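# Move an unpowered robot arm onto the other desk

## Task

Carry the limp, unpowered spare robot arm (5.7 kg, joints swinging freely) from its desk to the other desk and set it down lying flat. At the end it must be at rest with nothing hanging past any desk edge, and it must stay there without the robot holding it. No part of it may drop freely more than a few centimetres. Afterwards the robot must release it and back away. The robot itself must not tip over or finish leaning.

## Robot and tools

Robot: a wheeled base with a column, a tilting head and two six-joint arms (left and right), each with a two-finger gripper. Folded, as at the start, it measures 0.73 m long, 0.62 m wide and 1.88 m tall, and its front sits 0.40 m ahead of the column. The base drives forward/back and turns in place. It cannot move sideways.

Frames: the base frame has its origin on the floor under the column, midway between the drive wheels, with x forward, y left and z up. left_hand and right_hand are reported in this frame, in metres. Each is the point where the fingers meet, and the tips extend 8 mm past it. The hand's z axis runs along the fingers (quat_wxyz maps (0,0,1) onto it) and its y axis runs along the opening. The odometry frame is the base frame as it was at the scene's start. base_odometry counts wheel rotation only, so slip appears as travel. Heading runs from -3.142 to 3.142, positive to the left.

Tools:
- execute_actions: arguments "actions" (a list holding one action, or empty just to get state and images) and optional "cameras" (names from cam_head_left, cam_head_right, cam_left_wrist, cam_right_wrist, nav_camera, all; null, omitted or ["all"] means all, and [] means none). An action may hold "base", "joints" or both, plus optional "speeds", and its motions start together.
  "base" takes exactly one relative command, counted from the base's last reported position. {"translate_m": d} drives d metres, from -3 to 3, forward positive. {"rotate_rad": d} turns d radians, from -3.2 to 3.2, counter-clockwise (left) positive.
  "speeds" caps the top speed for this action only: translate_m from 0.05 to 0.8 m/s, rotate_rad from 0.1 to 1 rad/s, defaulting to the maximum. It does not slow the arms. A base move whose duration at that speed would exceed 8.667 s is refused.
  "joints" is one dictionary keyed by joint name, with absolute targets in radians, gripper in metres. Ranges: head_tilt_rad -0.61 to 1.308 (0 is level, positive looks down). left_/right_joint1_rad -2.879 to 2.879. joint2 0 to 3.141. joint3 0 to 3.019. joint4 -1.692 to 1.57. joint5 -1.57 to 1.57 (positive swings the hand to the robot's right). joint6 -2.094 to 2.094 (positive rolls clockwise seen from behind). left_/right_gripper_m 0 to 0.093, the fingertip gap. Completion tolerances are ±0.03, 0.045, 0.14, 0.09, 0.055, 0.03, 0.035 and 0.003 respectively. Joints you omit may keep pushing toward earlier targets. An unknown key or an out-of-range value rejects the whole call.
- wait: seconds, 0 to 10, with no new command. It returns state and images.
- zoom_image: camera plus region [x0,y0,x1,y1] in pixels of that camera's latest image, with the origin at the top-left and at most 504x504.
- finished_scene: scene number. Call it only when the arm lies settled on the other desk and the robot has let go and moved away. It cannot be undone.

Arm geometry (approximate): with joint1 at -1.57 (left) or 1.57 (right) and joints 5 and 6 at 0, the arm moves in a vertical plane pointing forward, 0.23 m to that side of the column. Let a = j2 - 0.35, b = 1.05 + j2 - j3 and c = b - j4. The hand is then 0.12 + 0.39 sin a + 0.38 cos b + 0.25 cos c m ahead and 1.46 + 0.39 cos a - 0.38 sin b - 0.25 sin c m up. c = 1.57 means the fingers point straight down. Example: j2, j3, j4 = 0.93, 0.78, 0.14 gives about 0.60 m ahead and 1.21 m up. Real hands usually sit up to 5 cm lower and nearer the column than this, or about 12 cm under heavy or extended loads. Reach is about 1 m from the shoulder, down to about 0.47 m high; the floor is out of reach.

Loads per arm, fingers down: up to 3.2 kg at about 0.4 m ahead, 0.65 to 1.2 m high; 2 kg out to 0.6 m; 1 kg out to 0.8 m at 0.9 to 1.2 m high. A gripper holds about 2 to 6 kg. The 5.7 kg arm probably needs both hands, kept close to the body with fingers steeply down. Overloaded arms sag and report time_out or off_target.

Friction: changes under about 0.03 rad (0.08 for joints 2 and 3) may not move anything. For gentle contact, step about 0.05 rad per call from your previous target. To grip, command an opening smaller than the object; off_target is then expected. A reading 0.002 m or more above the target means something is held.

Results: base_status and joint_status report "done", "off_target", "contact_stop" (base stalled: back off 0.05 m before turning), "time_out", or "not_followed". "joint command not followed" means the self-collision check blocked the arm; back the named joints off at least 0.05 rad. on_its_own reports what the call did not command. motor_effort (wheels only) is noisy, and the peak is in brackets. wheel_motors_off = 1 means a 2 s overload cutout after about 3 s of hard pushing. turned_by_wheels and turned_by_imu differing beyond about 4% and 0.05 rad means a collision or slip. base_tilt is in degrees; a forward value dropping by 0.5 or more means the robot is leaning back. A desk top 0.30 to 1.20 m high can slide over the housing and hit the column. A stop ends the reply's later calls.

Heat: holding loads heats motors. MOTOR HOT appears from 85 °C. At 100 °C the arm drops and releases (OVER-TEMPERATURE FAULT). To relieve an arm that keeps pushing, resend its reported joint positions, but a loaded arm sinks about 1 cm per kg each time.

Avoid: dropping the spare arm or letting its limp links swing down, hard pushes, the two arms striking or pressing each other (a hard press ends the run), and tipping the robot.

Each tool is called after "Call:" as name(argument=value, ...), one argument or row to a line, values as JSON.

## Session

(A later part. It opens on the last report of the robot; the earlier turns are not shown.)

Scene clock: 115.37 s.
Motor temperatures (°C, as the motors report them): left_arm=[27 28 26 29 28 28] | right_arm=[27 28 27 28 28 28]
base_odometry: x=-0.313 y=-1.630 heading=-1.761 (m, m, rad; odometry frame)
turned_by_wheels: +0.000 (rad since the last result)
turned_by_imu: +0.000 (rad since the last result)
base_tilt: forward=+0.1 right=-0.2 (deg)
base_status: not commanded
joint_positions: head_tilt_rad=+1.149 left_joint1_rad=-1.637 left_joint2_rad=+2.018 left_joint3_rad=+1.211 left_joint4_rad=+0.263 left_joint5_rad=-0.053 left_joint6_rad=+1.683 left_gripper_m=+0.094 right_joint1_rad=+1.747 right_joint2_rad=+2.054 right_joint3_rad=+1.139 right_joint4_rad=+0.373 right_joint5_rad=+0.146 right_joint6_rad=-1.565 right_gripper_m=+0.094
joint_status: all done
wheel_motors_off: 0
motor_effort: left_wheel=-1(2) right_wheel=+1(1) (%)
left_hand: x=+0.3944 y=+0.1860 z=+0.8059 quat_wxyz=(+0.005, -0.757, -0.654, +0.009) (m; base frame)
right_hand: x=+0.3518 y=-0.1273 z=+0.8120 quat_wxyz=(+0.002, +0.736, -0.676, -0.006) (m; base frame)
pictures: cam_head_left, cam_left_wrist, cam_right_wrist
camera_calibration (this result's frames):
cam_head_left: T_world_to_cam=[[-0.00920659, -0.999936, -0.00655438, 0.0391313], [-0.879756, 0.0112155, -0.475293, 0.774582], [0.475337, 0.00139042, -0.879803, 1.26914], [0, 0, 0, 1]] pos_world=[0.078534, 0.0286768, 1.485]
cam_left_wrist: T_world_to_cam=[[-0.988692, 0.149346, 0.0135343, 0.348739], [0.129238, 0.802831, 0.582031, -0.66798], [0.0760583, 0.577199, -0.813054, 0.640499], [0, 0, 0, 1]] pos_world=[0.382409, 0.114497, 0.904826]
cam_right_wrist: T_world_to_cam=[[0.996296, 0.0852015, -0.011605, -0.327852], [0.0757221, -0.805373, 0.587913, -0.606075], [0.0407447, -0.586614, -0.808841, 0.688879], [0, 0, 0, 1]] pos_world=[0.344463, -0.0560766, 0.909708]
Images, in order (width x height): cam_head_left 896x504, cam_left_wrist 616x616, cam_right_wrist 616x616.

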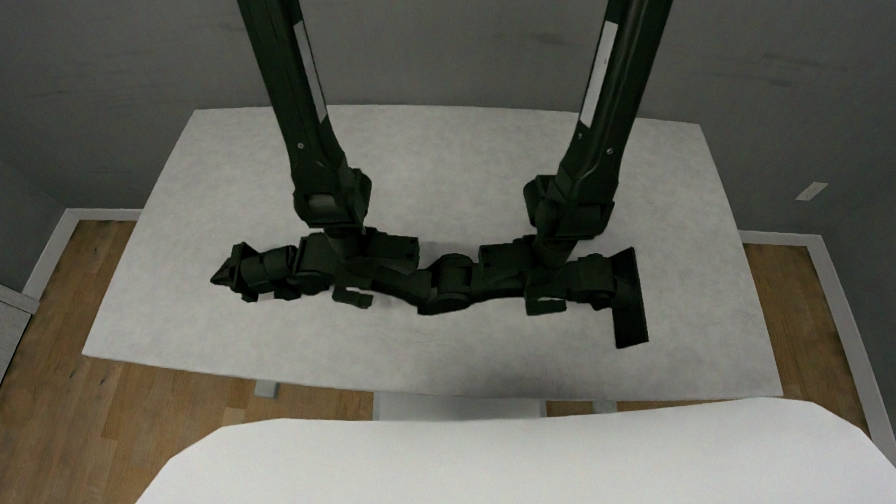

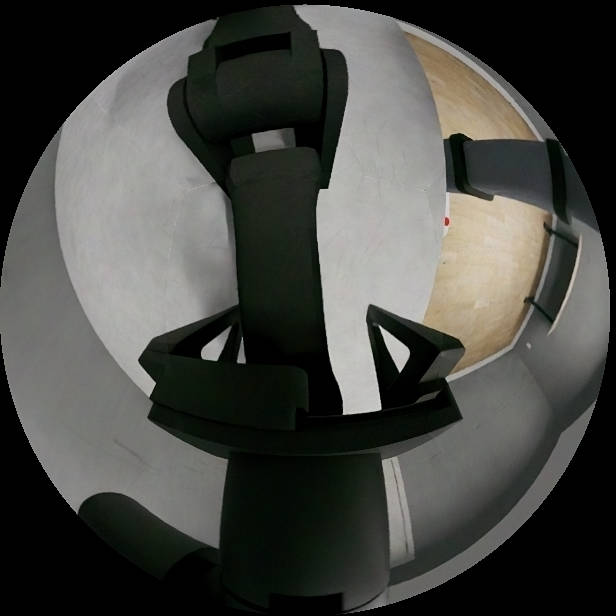

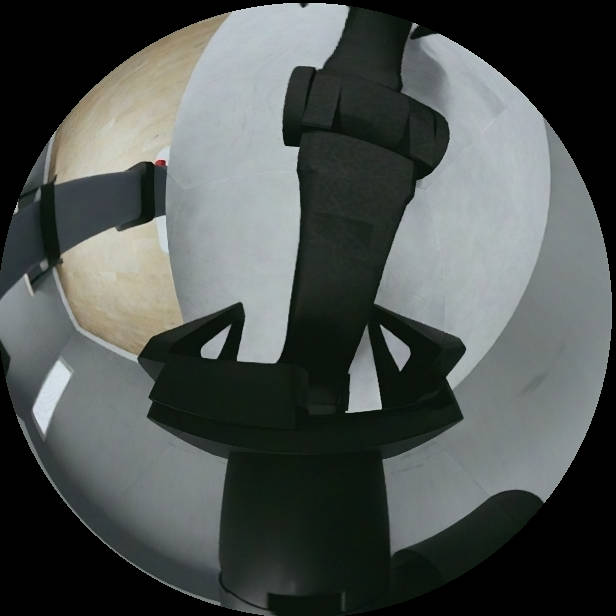

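Call:
execute_actions(
  actions=[
    {"joints":{"left_joint2_rad":1.967,"left_joint3_rad":1.235,"left_joint4_rad":0.212,"right_joint2_rad":1.999,"right_joint3_rad":1.146,"right_joint4_rad":0.333,"right_joint6_rad":-1.40}},
  ],
  cameras=["cam_left_wrist","cam_right_wrist"],
)

Scene clock: 128.43 s.
Motor temperatures (°C, as the motors report them): left_arm=[27 28 26 29 28 28] | right_arm=[27 28 27 28 28 28]
base_odometry: x=-0.313 y=-1.630 heading=-1.761 (m, m, rad; odometry frame)
turned_by_wheels: +0.000 (rad since the last result)
turned_by_imu: +0.000 (rad since the last result)
base_tilt: forward=+0.2 right=-0.3 (deg)
base_status: not commanded
joint_positions: head_tilt_rad=+1.149 left_joint1_rad=-1.637 left_joint2_rad=+1.976 left_joint3_rad=+1.229 left_joint4_rad=+0.223 left_joint5_rad=-0.053 left_joint6_rad=+1.682 left_gripper_m=+0.094 right_joint1_rad=+1.747 right_joint2_rad=+1.999 right_joint3_rad=+1.145 right_joint4_rad=+0.341 right_joint5_rad=+0.146 right_joint6_rad=-1.406 right_gripper_m=+0.094
joint_status: all done
wheel_motors_off: 0
motor_effort: left_wheel=-1(2) right_wheel=+1(1) (%)
left_hand: x=+0.4224 y=+0.1857 z=+0.8163 quat_wxyz=(-0.001, -0.756, -0.654, +0.001) (m; base frame)
right_hand: x=+0.3826 y=-0.1266 z=+0.8249 quat_wxyz=(-0.009, +0.679, -0.734, +0.003) (m; base frame)
pictures: cam_left_wrist, cam_right_wrist
camera_calibration (this result's frames):
cam_left_wrist: T_world_to_cam=[[-0.989045, 0.147519, -0.00533204, 0.392189], [0.11665, 0.803198, 0.584179, -0.67391], [0.0904604, 0.577158, -0.811607, 0.639682], [0, 0, 0, 1]] pos_world=[0.408638, 0.114231, 0.914947]
cam_right_wrist: T_world_to_cam=[[0.996881, -0.0775414, 0.0147158, -0.400938], [-0.0714472, -0.80738, 0.58569, -0.557467], [-0.033534, -0.584914, -0.810402, 0.728388], [0, 0, 0, 1]] pos_world=[0.384284, -0.0551325, 0.92269]
Images, in order (width x height): cam_left_wrist 616x616, cam_right_wrist 616x616.

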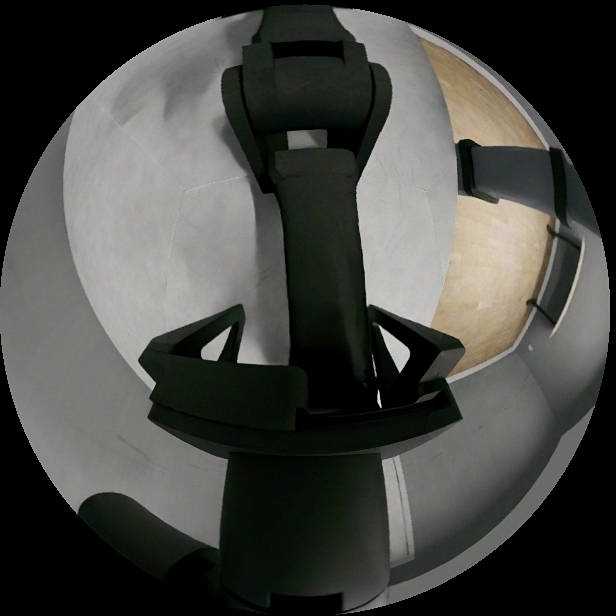

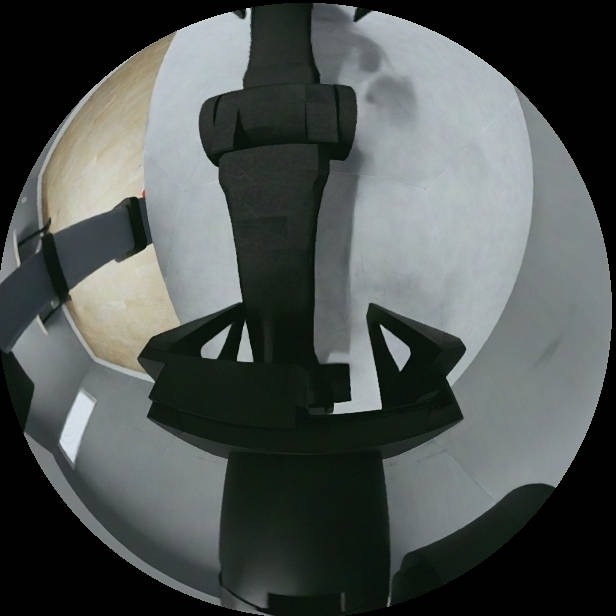

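Call:
execute_actions(
  actions=[
    {"joints":{"left_joint2_rad":2.049,"left_joint3_rad":1.298,"left_joint4_rad":0.231,"right_joint2_rad":2.082,"right_joint3_rad":1.212,"right_joint4_rad":0.35}},
  ],
  cameras=["cam_left_wrist","cam_right_wrist"],
)

Scene clock: 133.97 s.
Motor temperatures (°C, as the motors report them): left_arm=[27 29 26 29 28 28] | right_arm=[28 29 27 28 28 28]
base_odometry: x=-0.313 y=-1.630 heading=-1.761 (m, m, rad; odometry frame)
turned_by_wheels: +0.000 (rad since the last result)
turned_by_imu: +0.000 (rad since the last result)
base_tilt: forward=+0.1 right=-0.4 (deg)
base_status: not commanded
joint_positions: head_tilt_rad=+1.149 left_joint1_rad=-1.641 left_joint2_rad=+2.022 left_joint3_rad=+1.278 left_joint4_rad=+0.222 left_joint5_rad=-0.058 left_joint6_rad=+1.679 left_gripper_m=+0.094 right_joint1_rad=+1.747 right_joint2_rad=+2.085 right_joint3_rad=+1.215 right_joint4_rad=+0.339 right_joint5_rad=+0.146 right_joint6_rad=-1.406 right_gripper_m=+0.094
joint_status: all done
wheel_motors_off: 0
motor_effort: left_wheel=-2(2) right_wheel=+1(2) (%)
left_hand: x=+0.4228 y=+0.1827 z=+0.7984 quat_wxyz=(-0.002, -0.756, -0.655, +0.000) (m; base frame)
right_hand: x=+0.3686 y=-0.1231 z=+0.7945 quat_wxyz=(-0.002, +0.680, -0.733, -0.002) (m; base frame)
pictures: cam_left_wrist, cam_right_wrist
camera_calibration (this result's frames):
cam_left_wrist: T_world_to_cam=[[-0.989218, 0.146236, -0.00789481, 0.395296], [0.11395, 0.802437, 0.585756, -0.6611], [0.0919939, 0.578541, -0.810449, 0.625096], [0, 0, 0, 1]] pos_world=[0.408861, 0.111041, 0.896972]
cam_right_wrist: T_world_to_cam=[[0.997183, -0.0749897, -0.00164799, -0.37308], [-0.0596922, -0.806684, 0.587961, -0.543954], [-0.0454205, -0.586207, -0.808887, 0.70834], [0, 0, 0, 1]] pos_world=[0.371732, -0.0515426, 0.892176]
Images, in order (width x height): cam_left_wrist 616x616, cam_right_wrist 616x616.

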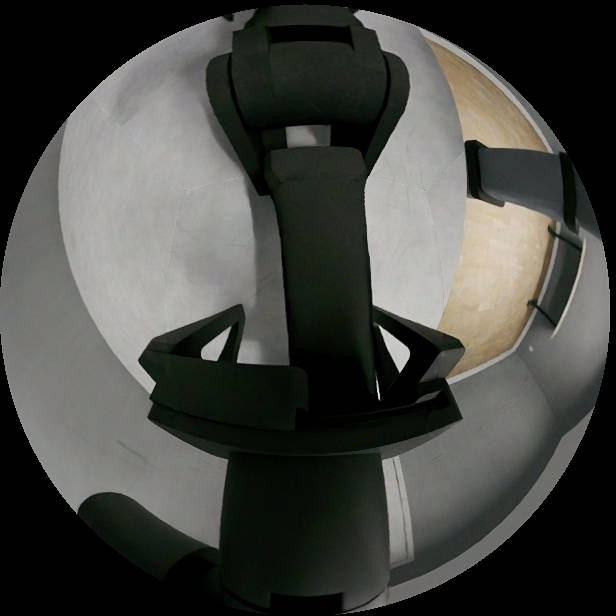

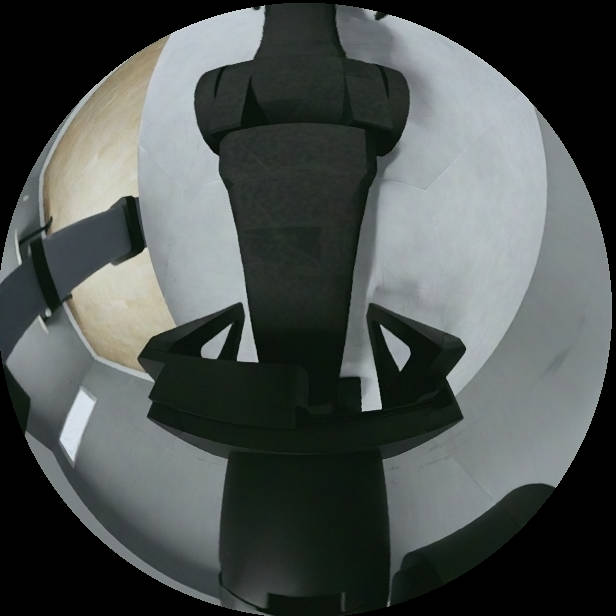

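Call:
execute_actions(
  actions=[
    {"joints":{"left_joint2_rad":1.98,"left_joint3_rad":1.19,"left_joint4_rad":0.27}},
  ],
  cameras=["cam_left_wrist"],
)

Scene clock: 138.27 s.
Motor temperatures (°C, as the motors report them): left_arm=[27 28 26 29 28 28] | right_arm=[28 29 27 28 28 28]
base_odometry: x=-0.313 y=-1.630 heading=-1.761 (m, m, rad; odometry frame)
turned_by_wheels: +0.000 (rad since the last result)
turned_by_imu: +0.000 (rad since the last result)
base_tilt: forward=+0.2 right=-0.4 (deg)
base_status: not commanded
joint_positions: head_tilt_rad=+1.149 left_joint1_rad=-1.641 left_joint2_rad=+1.987 left_joint3_rad=+1.199 left_joint4_rad=+0.255 left_joint5_rad=-0.057 left_joint6_rad=+1.682 left_gripper_m=+0.094 right_joint1_rad=+1.747 right_joint2_rad=+2.085 right_joint3_rad=+1.215 right_joint4_rad=+0.339 right_joint5_rad=+0.146 right_joint6_rad=-1.406 right_gripper_m=+0.094
joint_status: all done
wheel_motors_off: 0
motor_effort: left_wheel=-1(2) right_wheel=+2(1) (%)
left_hand: x=+0.4055 y=+0.1842 z=+0.8160 quat_wxyz=(+0.001, -0.757, -0.653, +0.004) (m; base frame)
right_hand: x=+0.3686 y=-0.1231 z=+0.7945 quat_wxyz=(-0.002, +0.680, -0.733, -0.002) (m; base frame)
pictures: cam_left_wrist
camera_calibration (this result's frames):
cam_left_wrist: T_world_to_cam=[[-0.988651, 0.150219, 0.00180043, 0.369187], [0.122987, 0.802431, 0.583933, -0.672753], [0.0862731, 0.577528, -0.8118, 0.643662], [0, 0, 0, 1]] pos_world=[0.392206, 0.112646, 0.914702]
Images, in order (width x height): cam_left_wrist 616x616.

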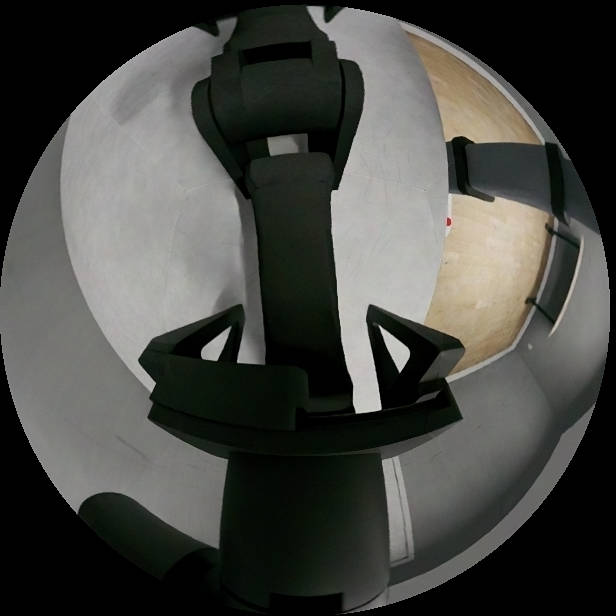

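Call:
execute_actions(
  actions=[
    {"joints":{"left_joint2_rad":2.075,"left_joint3_rad":1.31,"left_joint4_rad":0.27,"right_joint2_rad":2.13,"right_joint3_rad":1.27,"right_joint4_rad":0.36}},
  ],
  cameras=["cam_head_left","cam_left_wrist","cam_right_wrist"],
)

Scene clock: 145.33 s.
Motor temperatures (°C, as the motors report them): left_arm=[27 29 26 29 28 28] | right_arm=[28 29 27 28 28 28]
base_odometry: x=-0.313 y=-1.630 heading=-1.761 (m, m, rad; odometry frame)
turned_by_wheels: +0.000 (rad since the last result)
turned_by_imu: +0.000 (rad since the last result)
base_tilt: forward=+0.2 right=-0.4 (deg)
base_status: not commanded
joint_positions: head_tilt_rad=+1.149 left_joint1_rad=-1.644 left_joint2_rad=+2.048 left_joint3_rad=+1.292 left_joint4_rad=+0.255 left_joint5_rad=-0.059 left_joint6_rad=+1.679 left_gripper_m=+0.094 right_joint1_rad=+1.747 right_joint2_rad=+2.120 right_joint3_rad=+1.272 right_joint4_rad=+0.349 right_joint5_rad=+0.146 right_joint6_rad=-1.406 right_gripper_m=+0.094
joint_status: all done
wheel_motors_off: 0
motor_effort: left_wheel=-2(2) right_wheel=+1(1) (%)
left_hand: x=+0.4218 y=+0.1801 z=+0.7897 quat_wxyz=(-0.009, -0.756, -0.655, -0.007) (m; base frame)
right_hand: x=+0.3812 y=-0.1196 z=+0.7787 quat_wxyz=(-0.014, +0.678, -0.735, +0.007) (m; base frame)
pictures: cam_head_left, cam_left_wrist, cam_right_wrist
camera_calibration (this result's frames):
cam_head_left: T_world_to_cam=[[-0.00920659, -0.999936, -0.00655438, 0.0391313], [-0.879756, 0.0112155, -0.475293, 0.774582], [0.475337, 0.00139042, -0.879803, 1.26914], [0, 0, 0, 1]] pos_world=[0.078534, 0.0286768, 1.485]
cam_left_wrist: T_world_to_cam=[[-0.988814, 0.146455, -0.0282478, 0.410498], [0.102335, 0.803932, 0.585851, -0.649149], [0.10851, 0.576407, -0.809926, 0.612606], [0, 0, 0, 1]] pos_world=[0.405863, 0.108642, 0.888065]
cam_right_wrist: T_world_to_cam=[[0.996412, -0.0797049, 0.0284679, -0.409096], [-0.0813032, -0.80794, 0.583629, -0.519605], [-0.0235177, -0.583849, -0.811521, 0.692222], [0, 0, 0, 1]] pos_world=[0.381663, -0.0482635, 0.876656]
Images, in order (width x height): cam_head_left 896x504, cam_left_wrist 616x616, cam_right_wrist 616x616.

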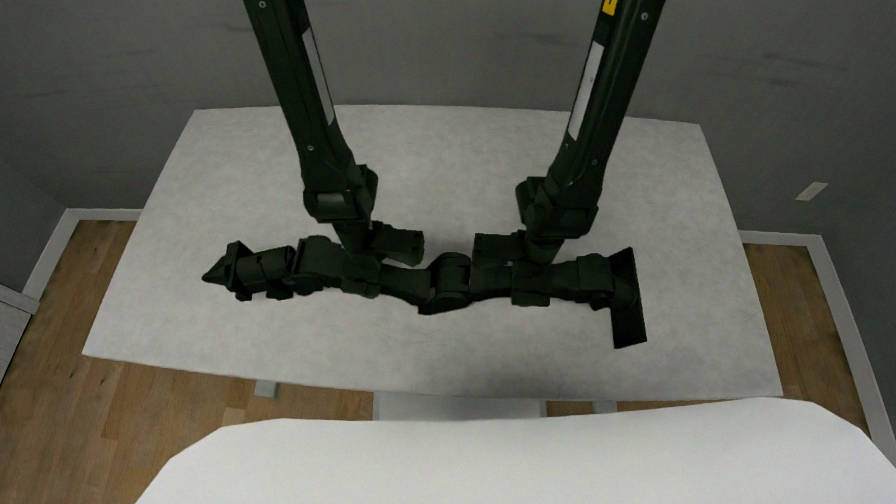

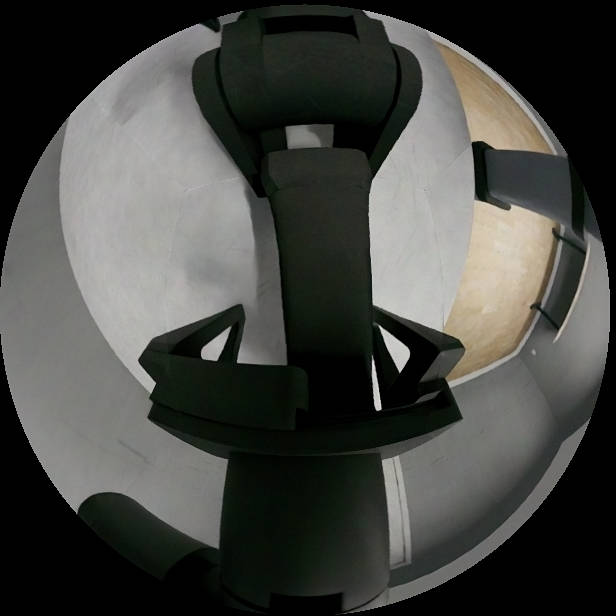

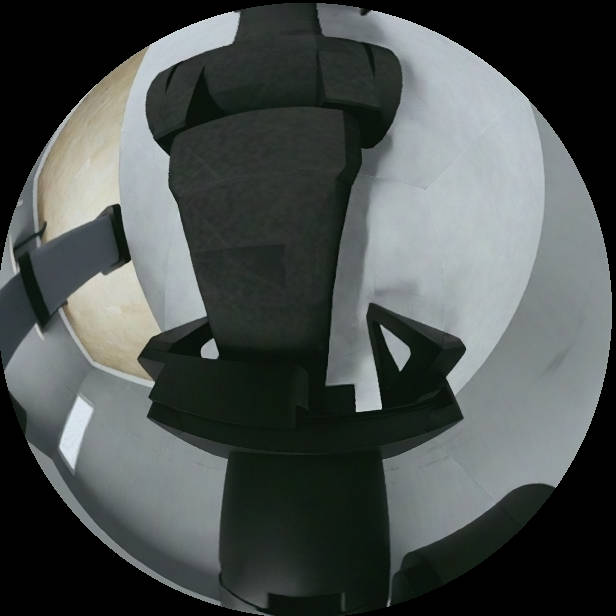

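Call:
execute_actions(
  actions=[
    {"joints":{"left_gripper_m":0.0,"right_gripper_m":0.0}},
  ],
  cameras=["cam_head_left","cam_left_wrist","cam_right_wrist"],
)

Scene clock: 150.67 s.
Motor temperatures (°C, as the motors report them): left_arm=[27 28 26 29 28 28] | right_arm=[28 29 27 28 28 28]
base_odometry: x=-0.313 y=-1.630 heading=-1.761 (m, m, rad; odometry frame)
turned_by_wheels: +0.000 (rad since the last result)
turned_by_imu: +0.000 (rad since the last result)
base_tilt: forward=+0.2 right=-0.3 (deg)
base_status: not commanded
joint_positions: head_tilt_rad=+1.149 left_joint1_rad=-1.644 left_joint2_rad=+2.060 left_joint3_rad=+1.287 left_joint4_rad=+0.267 left_joint5_rad=-0.052 left_joint6_rad=+1.637 left_gripper_m=+0.049 right_joint1_rad=+1.752 right_joint2_rad=+2.124 right_joint3_rad=+1.255 right_joint4_rad=+0.352 right_joint5_rad=+0.149 right_joint6_rad=-1.397 right_gripper_m=+0.046
joint_status: left_gripper_m off_target (ended at +0.049, target +0.000); right_gripper_m off_target (ended at +0.046, target +0.000)
wheel_motors_off: 0
motor_effort: left_wheel=+1(2) right_wheel=+2(3) (%)
left_hand: x=+0.4146 y=+0.1790 z=+0.7869 quat_wxyz=(-0.011, -0.742, -0.670, -0.003) (m; base frame)
right_hand: x=+0.3688 y=-0.1179 z=+0.7800 quat_wxyz=(-0.008, +0.677, -0.736, +0.001) (m; base frame)
pictures: cam_head_left, cam_left_wrist, cam_right_wrist
camera_calibration (this result's frames):
cam_head_left: T_world_to_cam=[[-0.00920659, -0.999936, -0.00655437, 0.0391313], [-0.879756, 0.0112155, -0.475293, 0.774582], [0.475336, 0.00139042, -0.879803, 1.26914], [0, 0, 0, 1]] pos_world=[0.078534, 0.0286768, 1.485]
cam_left_wrist: T_world_to_cam=[[-0.994185, 0.104608, -0.0255685, 0.411089], [0.0705087, 0.811794, 0.579671, -0.629293], [0.0813946, 0.574498, -0.814449, 0.626853], [0, 0, 0, 1]] pos_world=[0.402047, 0.107728, 0.885834]
cam_right_wrist: T_world_to_cam=[[0.996417, -0.0838529, 0.0110447, -0.383526], [-0.074445, -0.807562, 0.585066, -0.523648], [-0.0401402, -0.583792, -0.810911, 0.699625], [0, 0, 0, 1]] pos_world=[0.371252, -0.0466023, 0.877937]
Images, in order (width x height): cam_head_left 896x504, cam_left_wrist 616x616, cam_right_wrist 616x616.

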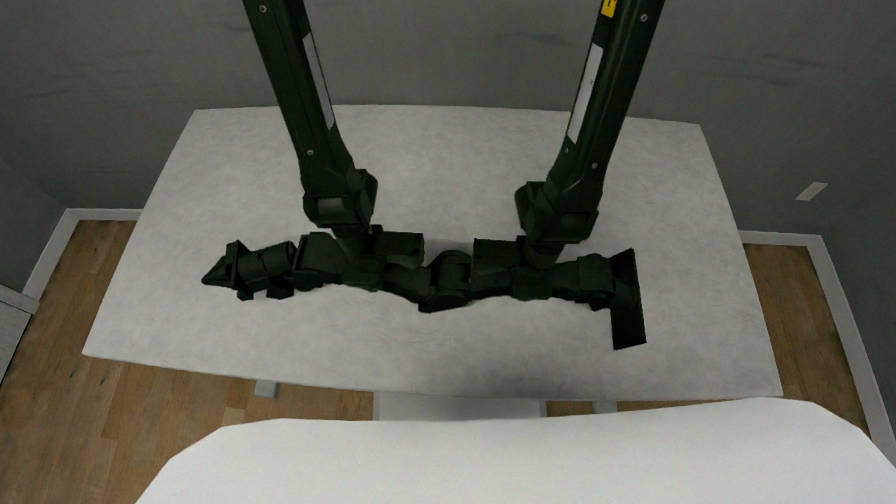

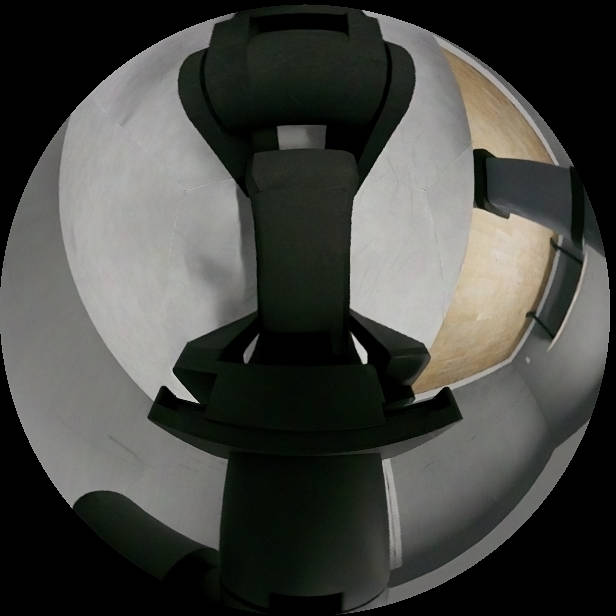

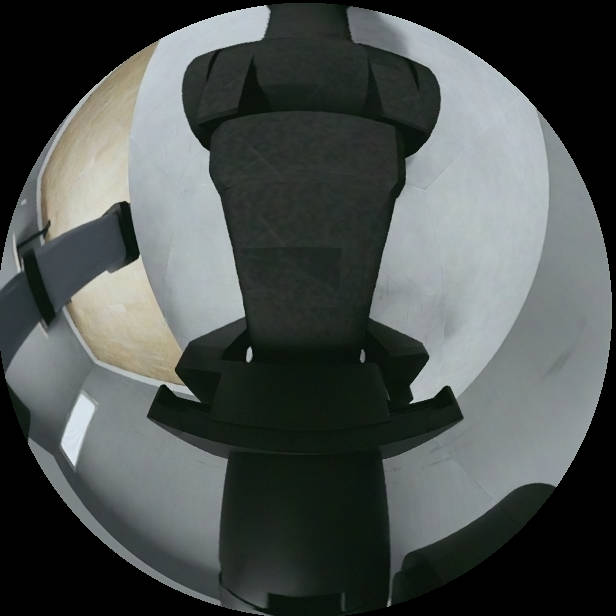

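Call:
execute_actions(
  actions=[
    {"joints":{"left_joint2_rad":1.877,"left_joint3_rad":1.091,"left_joint4_rad":0.266,"right_joint2_rad":1.911,"right_joint3_rad":1.013,"right_joint4_rad":0.37}},
  ],
  cameras=["cam_head_left","cam_left_wrist","cam_right_wrist"],
)

Scene clock: 155.90 s.
Motor temperatures (°C, as the motors report them): left_arm=[27 29 26 29 28 28] | right_arm=[28 29 27 28 28 28]
base_odometry: x=-0.313 y=-1.630 heading=-1.761 (m, m, rad; odometry frame)
turned_by_wheels: +0.000 (rad since the last result)
turned_by_imu: +0.000 (rad since the last result)
base_tilt: forward=+0.2 right=-0.4 (deg)
base_status: not commanded
joint_positions: head_tilt_rad=+1.149 left_joint1_rad=-1.648 left_joint2_rad=+1.916 left_joint3_rad=+1.108 left_joint4_rad=+0.270 left_joint5_rad=-0.031 left_joint6_rad=+1.636 left_gripper_m=+0.049 right_joint1_rad=+1.757 right_joint2_rad=+1.999 right_joint3_rad=+1.085 right_joint4_rad=+0.361 right_joint5_rad=+0.125 right_joint6_rad=-1.380 right_gripper_m=+0.046
joint_status: all done
wheel_motors_off: 0
motor_effort: left_wheel=+0(1) right_wheel=+1(2) (%)
left_hand: x=+0.3968 y=+0.1766 z=+0.8455 quat_wxyz=(-0.008, -0.743, -0.669, +0.017) (m; base frame)
right_hand: x=+0.3507 y=-0.1205 z=+0.8337 quat_wxyz=(-0.002, +0.673, -0.739, -0.021) (m; base frame)
pictures: cam_head_left, cam_left_wrist, cam_right_wrist
camera_calibration (this result's frames):
cam_head_left: T_world_to_cam=[[-0.00920659, -0.999936, -0.00655438, 0.0391313], [-0.879756, 0.0112155, -0.475293, 0.774582], [0.475337, 0.00139042, -0.879803, 1.26914], [0, 0, 0, 1]] pos_world=[0.078534, 0.0286768, 1.485]
cam_left_wrist: T_world_to_cam=[[-0.994078, 0.108508, 0.00598042, 0.367696], [0.0933973, 0.824915, 0.557487, -0.652693], [0.0555587, 0.554744, -0.830164, 0.704462], [0, 0, 0, 1]] pos_world=[0.387339, 0.107722, 0.946488]
cam_right_wrist: T_world_to_cam=[[0.995276, -0.0927213, -0.0287798, -0.333846], [-0.0600752, -0.821053, 0.567681, -0.550651], [-0.0762659, -0.563271, -0.822745, 0.765883], [0, 0, 0, 1]] pos_world=[0.357599, -0.0516696, 0.933113]
Images, in order (width x height): cam_head_left 896x504, cam_left_wrist 616x616, cam_right_wrist 616x616.

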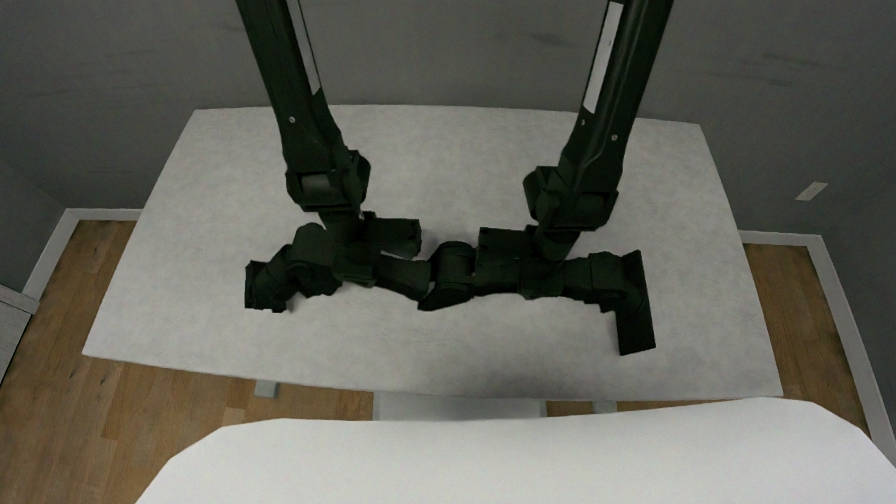

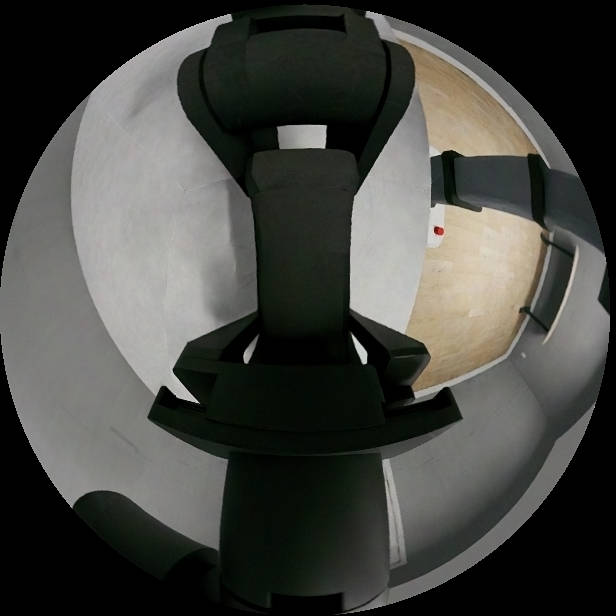

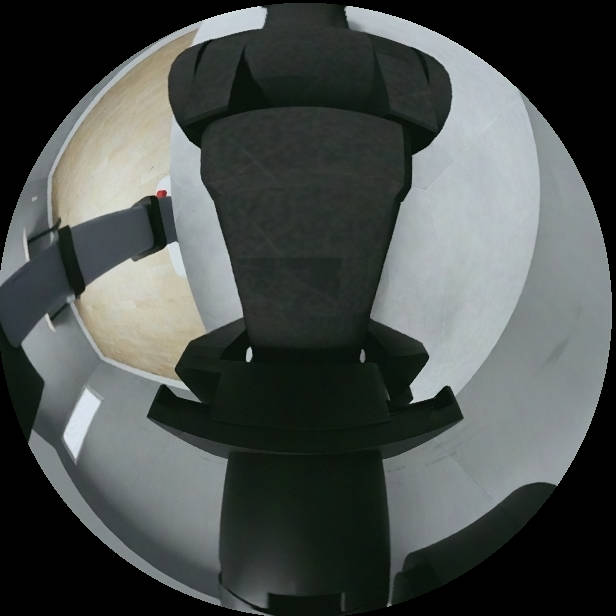

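Call:
execute_actions(
  actions=[
    {"joints":{"left_joint2_rad":1.73,"left_joint3_rad":0.97,"left_joint4_rad":0.235,"right_joint2_rad":1.75,"right_joint3_rad":0.89,"right_joint4_rad":0.335}},
  ],
  cameras=["cam_head_left"],
)

Call:
execute_actions(
  actions=[
    {"joints":{"left_joint2_rad":1.575,"left_joint3_rad":0.85,"left_joint4_rad":0.205,"right_joint2_rad":1.58,"right_joint3_rad":0.77,"right_joint4_rad":0.294}},
  ],
  cameras=["cam_head_left","nav_camera"],
)

Scene clock: 166.00 s.
Motor temperatures (°C, as the motors report them): left_arm=[27 29 27 29 29 28] | right_arm=[28 30 30 28 29 28]
base_odometry: x=-0.313 y=-1.630 heading=-1.761 (m, m, rad; odometry frame)
turned_by_wheels: +0.000 (rad since the last result)
turned_by_imu: +0.000 (rad since the last result)
base_tilt: forward=+0.2 right=-0.4 (deg)
base_status: not commanded
joint_positions: head_tilt_rad=+1.149 left_joint1_rad=-1.663 left_joint2_rad=+1.793 left_joint3_rad=+1.009 left_joint4_rad=+0.256 left_joint5_rad=-0.014 left_joint6_rad=+1.643 left_gripper_m=+0.048 right_joint1_rad=+1.755 right_joint2_rad=+1.842 right_joint3_rad=+0.949 right_joint4_rad=+0.337 right_joint5_rad=+0.129 right_joint6_rad=-1.375 right_gripper_m=+0.046
joint_status: all done
wheel_motors_off: 0
motor_effort: left_wheel=-2(3) right_wheel=+0(1) (%)
left_hand: x=+0.4049 y=+0.1668 z=+0.8909 quat_wxyz=(-0.023, -0.747, -0.664, +0.024) (m; base frame)
right_hand: x=+0.3579 y=-0.1309 z=+0.8902 quat_wxyz=(+0.001, +0.671, -0.741, -0.020) (m; base frame)
pictures: cam_head_left
camera_calibration (this result's frames):
cam_head_left: T_world_to_cam=[[-0.00920659, -0.999936, -0.00655438, 0.0391313], [-0.879756, 0.0112155, -0.475293, 0.774582], [0.475337, 0.00139042, -0.879803, 1.26914], [0, 0, 0, 1]] pos_world=[0.0785341, 0.0286768, 1.485]
Images, in order (width x height): cam_head_left 896x504.

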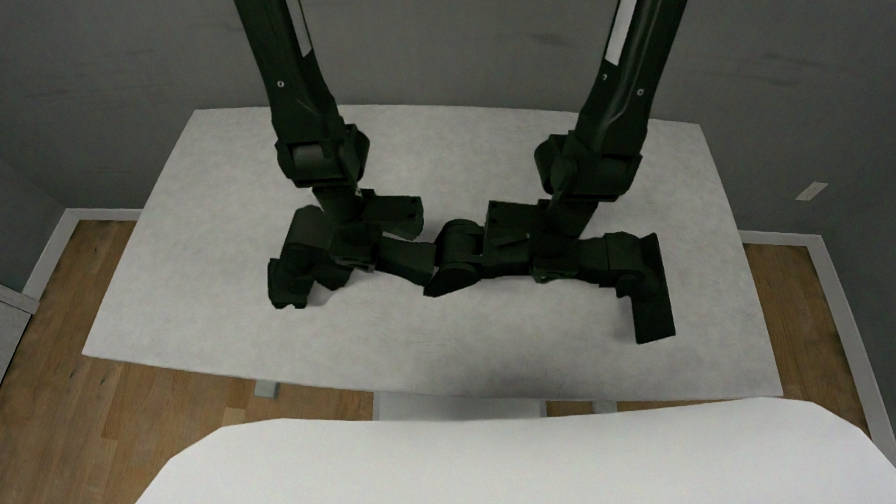

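Scene clock: 167.07 s.
Motor temperatures (°C, as the motors report them): left_arm=[27 29 27 29 29 28] | right_arm=[28 31 30 28 29 28]
base_odometry: x=-0.313 y=-1.630 heading=-1.761 (m, m, rad; odometry frame)
turned_by_wheels: +0.000 (rad since the last result)
turned_by_imu: +0.000 (rad since the last result)
base_tilt: forward=+0.0 right=-0.4 (deg)
base_status: not commanded
joint_positions: head_tilt_rad=+1.149 left_joint1_rad=-1.672 left_joint2_rad=+1.654 left_joint3_rad=+0.897 left_joint4_rad=+0.231 left_joint5_rad=-0.003 left_joint6_rad=+1.637 left_gripper_m=+0.048 right_joint1_rad=+1.764 right_joint2_rad=+1.671 right_joint3_rad=+0.816 right_joint4_rad=+0.293 right_joint5_rad=+0.122 right_joint6_rad=-1.372 right_gripper_m=+0.046
joint_status: all done
wheel_motors_off: 0
motor_effort: left_wheel=-2(4) right_wheel=+1(2) (%)
left_hand: x=+0.4049 y=+0.1633 z=+0.9413 quat_wxyz=(-0.030, -0.747, -0.664, +0.030) (m; base frame)
right_hand: x=+0.3602 y=-0.1334 z=+0.9502 quat_wxyz=(-0.002, +0.672, -0.740, -0.027) (m; base frame)
pictures: cam_head_left, nav_camera
camera_calibration (this result's frames):
cam_head_left: T_world_to_cam=[[-0.00920659, -0.999936, -0.00655438, 0.0391313], [-0.879756, 0.0112155, -0.475293, 0.774582], [0.475337, 0.00139042, -0.879803, 1.26914], [0, 0, 0, 1]] pos_world=[0.078534, 0.0286768, 1.485]
Images, in order (width x height): cam_head_left 896x504, nav_camera 896x504.

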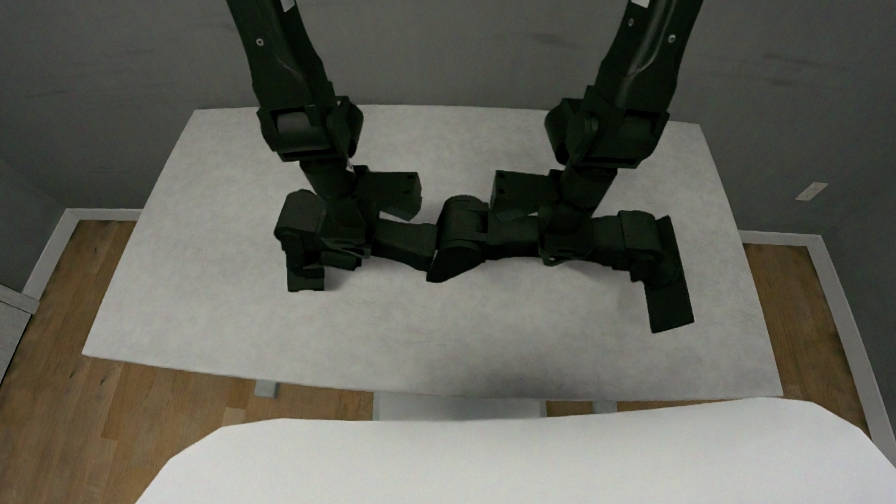

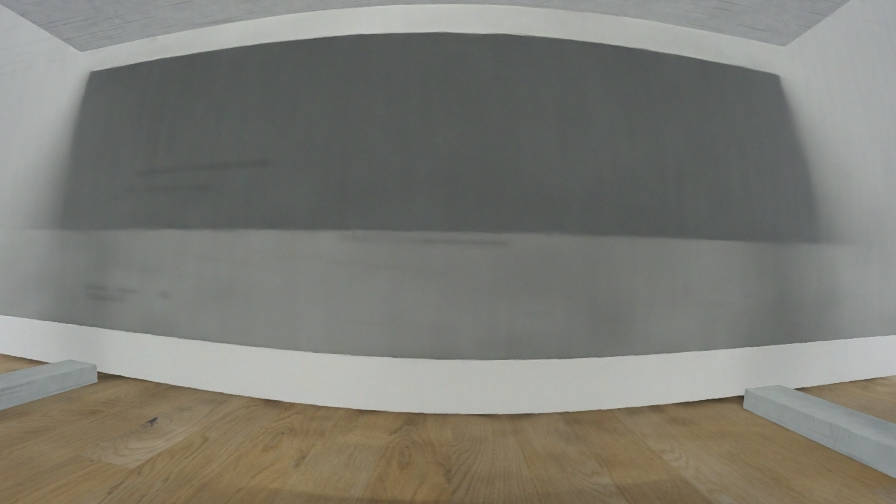

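Call:
execute_actions(
  actions=[
    {"joints":{"left_joint2_rad":1.292,"left_joint3_rad":0.704,"left_joint4_rad":0.068,"right_joint2_rad":1.30,"right_joint3_rad":0.63,"right_joint4_rad":0.154}},
  ],
  cameras=["cam_head_left"],
)

Call:
execute_actions(
  actions=[
    {"joints":{"left_joint2_rad":0.979,"left_joint3_rad":0.617,"left_joint4_rad":-0.158,"right_joint2_rad":0.965,"right_joint3_rad":0.536,"right_joint4_rad":-0.091}},
  ],
  cameras=["cam_head_left"],
)

Scene clock: 173.70 s.
Motor temperatures (°C, as the motors report them): left_arm=[27 30 27 29 31 28] | right_arm=[27 31 30 28 29 28]
base_odometry: x=-0.313 y=-1.630 heading=-1.761 (m, m, rad; odometry frame)
turned_by_wheels: +0.000 (rad since the last result)
turned_by_imu: +0.000 (rad since the last result)
base_tilt: forward=+0.2 right=-0.3 (deg)
base_status: not commanded
joint_positions: head_tilt_rad=+1.149 left_joint1_rad=-1.686 left_joint2_rad=+1.368 left_joint3_rad=+0.739 left_joint4_rad=+0.094 left_joint5_rad=+0.001 left_joint6_rad=+1.621 left_gripper_m=+0.048 right_joint1_rad=+1.788 right_joint2_rad=+1.384 right_joint3_rad=+0.666 right_joint4_rad=+0.156 right_joint5_rad=+0.104 right_joint6_rad=-1.364 right_gripper_m=+0.046
joint_status: all done
wheel_motors_off: 0
motor_effort: left_wheel=-2(3) right_wheel=+1(3) (%)
left_hand: x=+0.4078 y=+0.1630 z=+1.0345 quat_wxyz=(-0.033, -0.744, -0.667, +0.038) (m; base frame)
right_hand: x=+0.3677 y=-0.1322 z=+1.0393 quat_wxyz=(-0.013, +0.673, -0.738, -0.042) (m; base frame)
pictures: cam_head_left
camera_calibration (this result's frames):
cam_head_left: T_world_to_cam=[[-0.00920659, -0.999936, -0.00655438, 0.0391313], [-0.879756, 0.0112155, -0.475293, 0.774582], [0.475337, 0.00139042, -0.879803, 1.26914], [0, 0, 0, 1]] pos_world=[0.078534, 0.0286768, 1.485]
Images, in order (width x height): cam_head_left 896x504.

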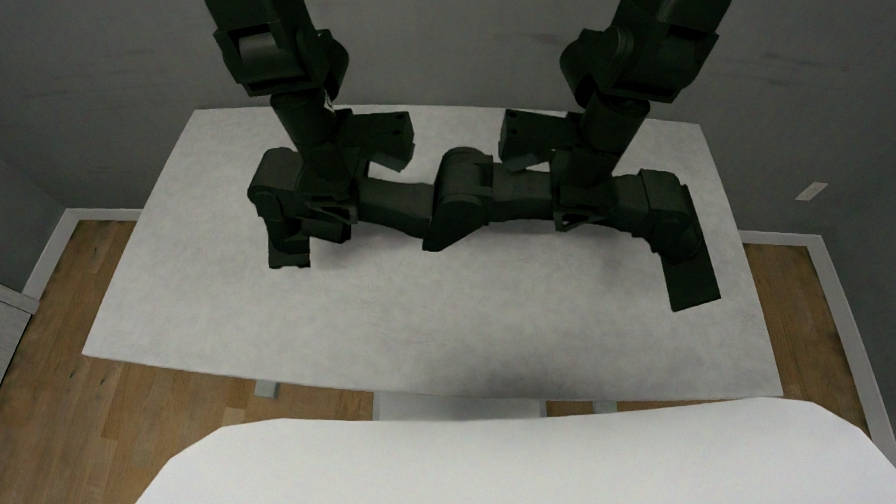

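Scene clock: 175.03 s.
Motor temperatures (°C, as the motors report them): left_arm=[27 30 27 29 31 29] | right_arm=[28 31 29 28 30 28]
base_odometry: x=-0.313 y=-1.630 heading=-1.761 (m, m, rad; odometry frame)
turned_by_wheels: +0.000 (rad since the last result)
turned_by_imu: +0.000 (rad since the last result)
base_tilt: forward=+0.2 right=-0.3 (deg)
base_status: not commanded
joint_positions: head_tilt_rad=+1.149 left_joint1_rad=-1.710 left_joint2_rad=+1.059 left_joint3_rad=+0.630 left_joint4_rad=-0.126 left_joint5_rad=+0.022 left_joint6_rad=+1.601 left_gripper_m=+0.048 right_joint1_rad=+1.817 right_joint2_rad=+1.047 right_joint3_rad=+0.551 right_joint4_rad=-0.081 right_joint5_rad=+0.084 right_joint6_rad=-1.348 right_gripper_m=+0.046
joint_status: all done
wheel_motors_off: 0
motor_effort: left_wheel=-2(3) right_wheel=+1(3) (%)
left_hand: x=+0.4015 y=+0.1581 z=+1.1257 quat_wxyz=(-0.040, -0.740, -0.668, +0.061) (m; base frame)
right_hand: x=+0.3646 y=-0.1342 z=+1.1316 quat_wxyz=(-0.020, +0.672, -0.737, -0.064) (m; base frame)
pictures: cam_head_left
camera_calibration (this result's frames):
cam_head_left: T_world_to_cam=[[-0.00920659, -0.999936, -0.00655437, 0.0391313], [-0.879756, 0.0112155, -0.475293, 0.774582], [0.475336, 0.00139042, -0.879803, 1.26914], [0, 0, 0, 1]] pos_world=[0.078534, 0.0286768, 1.485]
Images, in order (width x height): cam_head_left 896x504.

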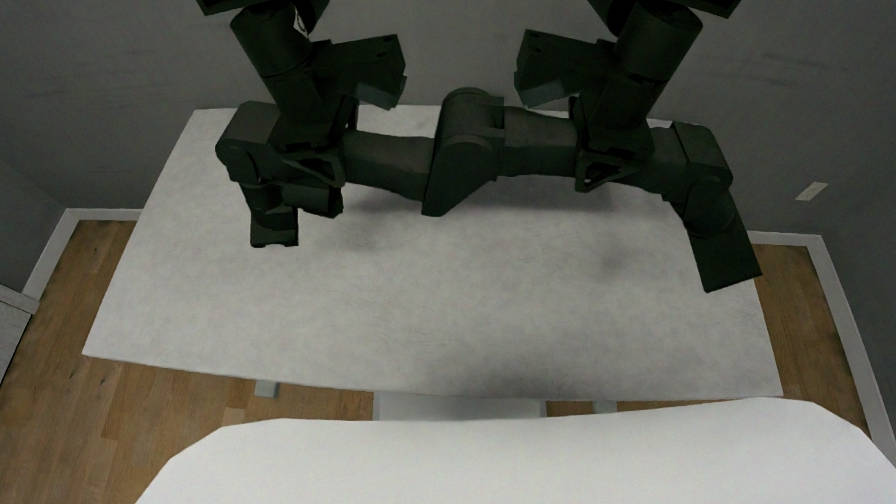

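Call:
execute_actions(
  actions=[
    {"base":{"translate_m":-0.75},"speeds":{"translate_m":0.3},"joints":{"head_tilt_rad":0.8}},
  ],
  cameras=["cam_head_left"],
)

Call:
execute_actions(
  actions=[
    {"base":{"rotate_rad":2.58},"speeds":{"rotate_rad":0.45}},
  ],
  cameras=["cam_head_left"],
)

Scene clock: 187.23 s.
Motor temperatures (°C, as the motors report them): left_arm=[27 31 27 29 36 29] | right_arm=[28 31 28 28 36 29]
base_odometry: x=-0.171 y=-0.894 heading=-1.762 (m, m, rad; odometry frame)
turned_by_wheels: -0.001 (rad since the last result)
turned_by_imu: +0.001 (rad since the last result)
base_tilt: forward=+0.2 right=-0.3 (deg)
base_status: done
joint_positions: head_tilt_rad=+0.815 left_joint1_rad=-1.710 left_joint2_rad=+1.062 left_joint3_rad=+0.625 left_joint4_rad=-0.126 left_joint5_rad=+0.023 left_joint6_rad=+1.600 left_gripper_m=+0.048 right_joint1_rad=+1.817 right_joint2_rad=+1.051 right_joint3_rad=+0.546 right_joint4_rad=-0.081 right_joint5_rad=+0.084 right_joint6_rad=-1.346 right_gripper_m=+0.046
joint_status: all done
wheel_motors_off: 0
motor_effort: left_wheel=+0(35) right_wheel=+1(41) (%)
left_hand: x=+0.3974 y=+0.1579 z=+1.1248 quat_wxyz=(-0.037, -0.740, -0.669, +0.064) (m; base frame)
right_hand: x=+0.3606 y=-0.1341 z=+1.1308 quat_wxyz=(-0.017, +0.672, -0.737, -0.067) (m; base frame)
pictures: cam_head_left
camera_calibration (this result's frames):
cam_head_left: T_world_to_cam=[[-0.00654964, -0.999936, -0.00920996, 0.0430881], [-0.675367, 0.0112155, -0.737396, 1.168], [0.737453, 0.00139042, -0.675397, 0.941251], [0, 0, 0, 1]] pos_world=[0.0949837, 0.0286768, 1.4974]
Images, in order (width x height): cam_head_left 896x504.

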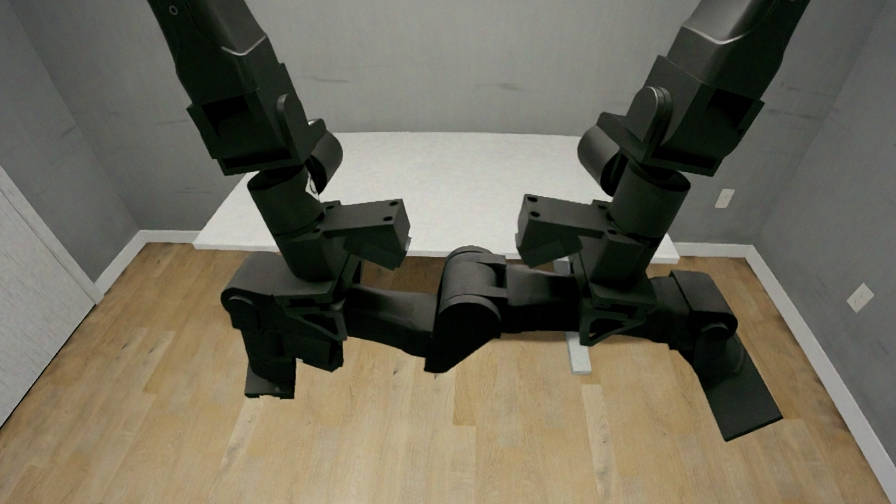

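Scene clock: 193.83 s.
Motor temperatures (°C, as the motors report them): left_arm=[27 31 26 29 38 29] | right_arm=[28 32 28 28 39 29]
base_odometry: x=-0.171 y=-0.894 heading=+0.818 (m, m, rad; odometry frame)
turned_by_wheels: +2.580 (rad since the last result)
turned_by_imu: +2.607 (rad since the last result)
base_tilt: forward=+0.1 right=-0.3 (deg)
base_status: done
joint_positions: head_tilt_rad=+0.815 left_joint1_rad=-1.711 left_joint2_rad=+1.062 left_joint3_rad=+0.626 left_joint4_rad=-0.126 left_joint5_rad=+0.022 left_joint6_rad=+1.600 left_gripper_m=+0.048 right_joint1_rad=+1.817 right_joint2_rad=+1.051 right_joint3_rad=+0.547 right_joint4_rad=-0.081 right_joint5_rad=+0.084 right_joint6_rad=-1.347 right_gripper_m=+0.046
joint_status: not commanded
wheel_motors_off: 0
motor_effort: left_wheel=-1(39) right_wheel=+1(45) (%)
left_hand: x=+0.3979 y=+0.1579 z=+1.1248 quat_wxyz=(-0.037, -0.740, -0.669, +0.063) (m; base frame)
right_hand: x=+0.3611 y=-0.1342 z=+1.1308 quat_wxyz=(-0.018, +0.672, -0.737, -0.066) (m; base frame)
pictures: cam_head_left
camera_calibration (this result's frames):
cam_head_left: T_world_to_cam=[[-0.00654964, -0.999936, -0.00920996, 0.0430881], [-0.675367, 0.0112155, -0.737396, 1.168], [0.737453, 0.00139042, -0.675398, 0.941251], [0, 0, 0, 1]] pos_world=[0.0949837, 0.0286768, 1.4974]
Images, in order (width x height): cam_head_left 896x504.

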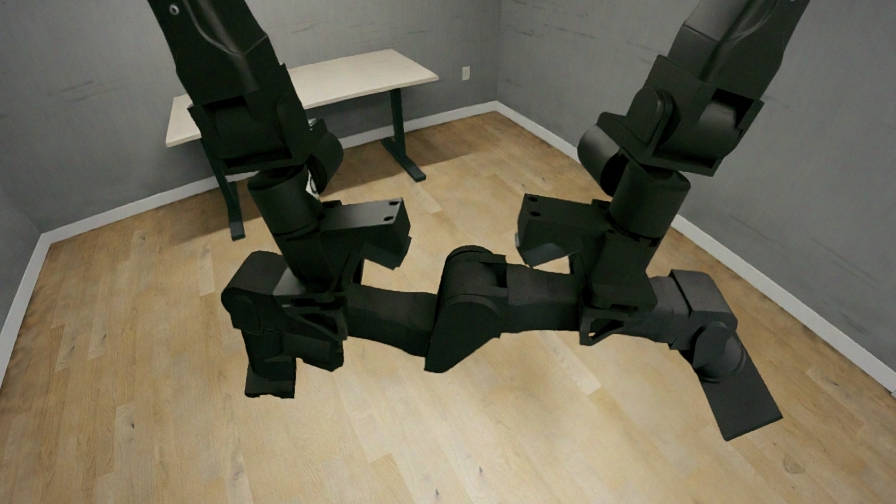

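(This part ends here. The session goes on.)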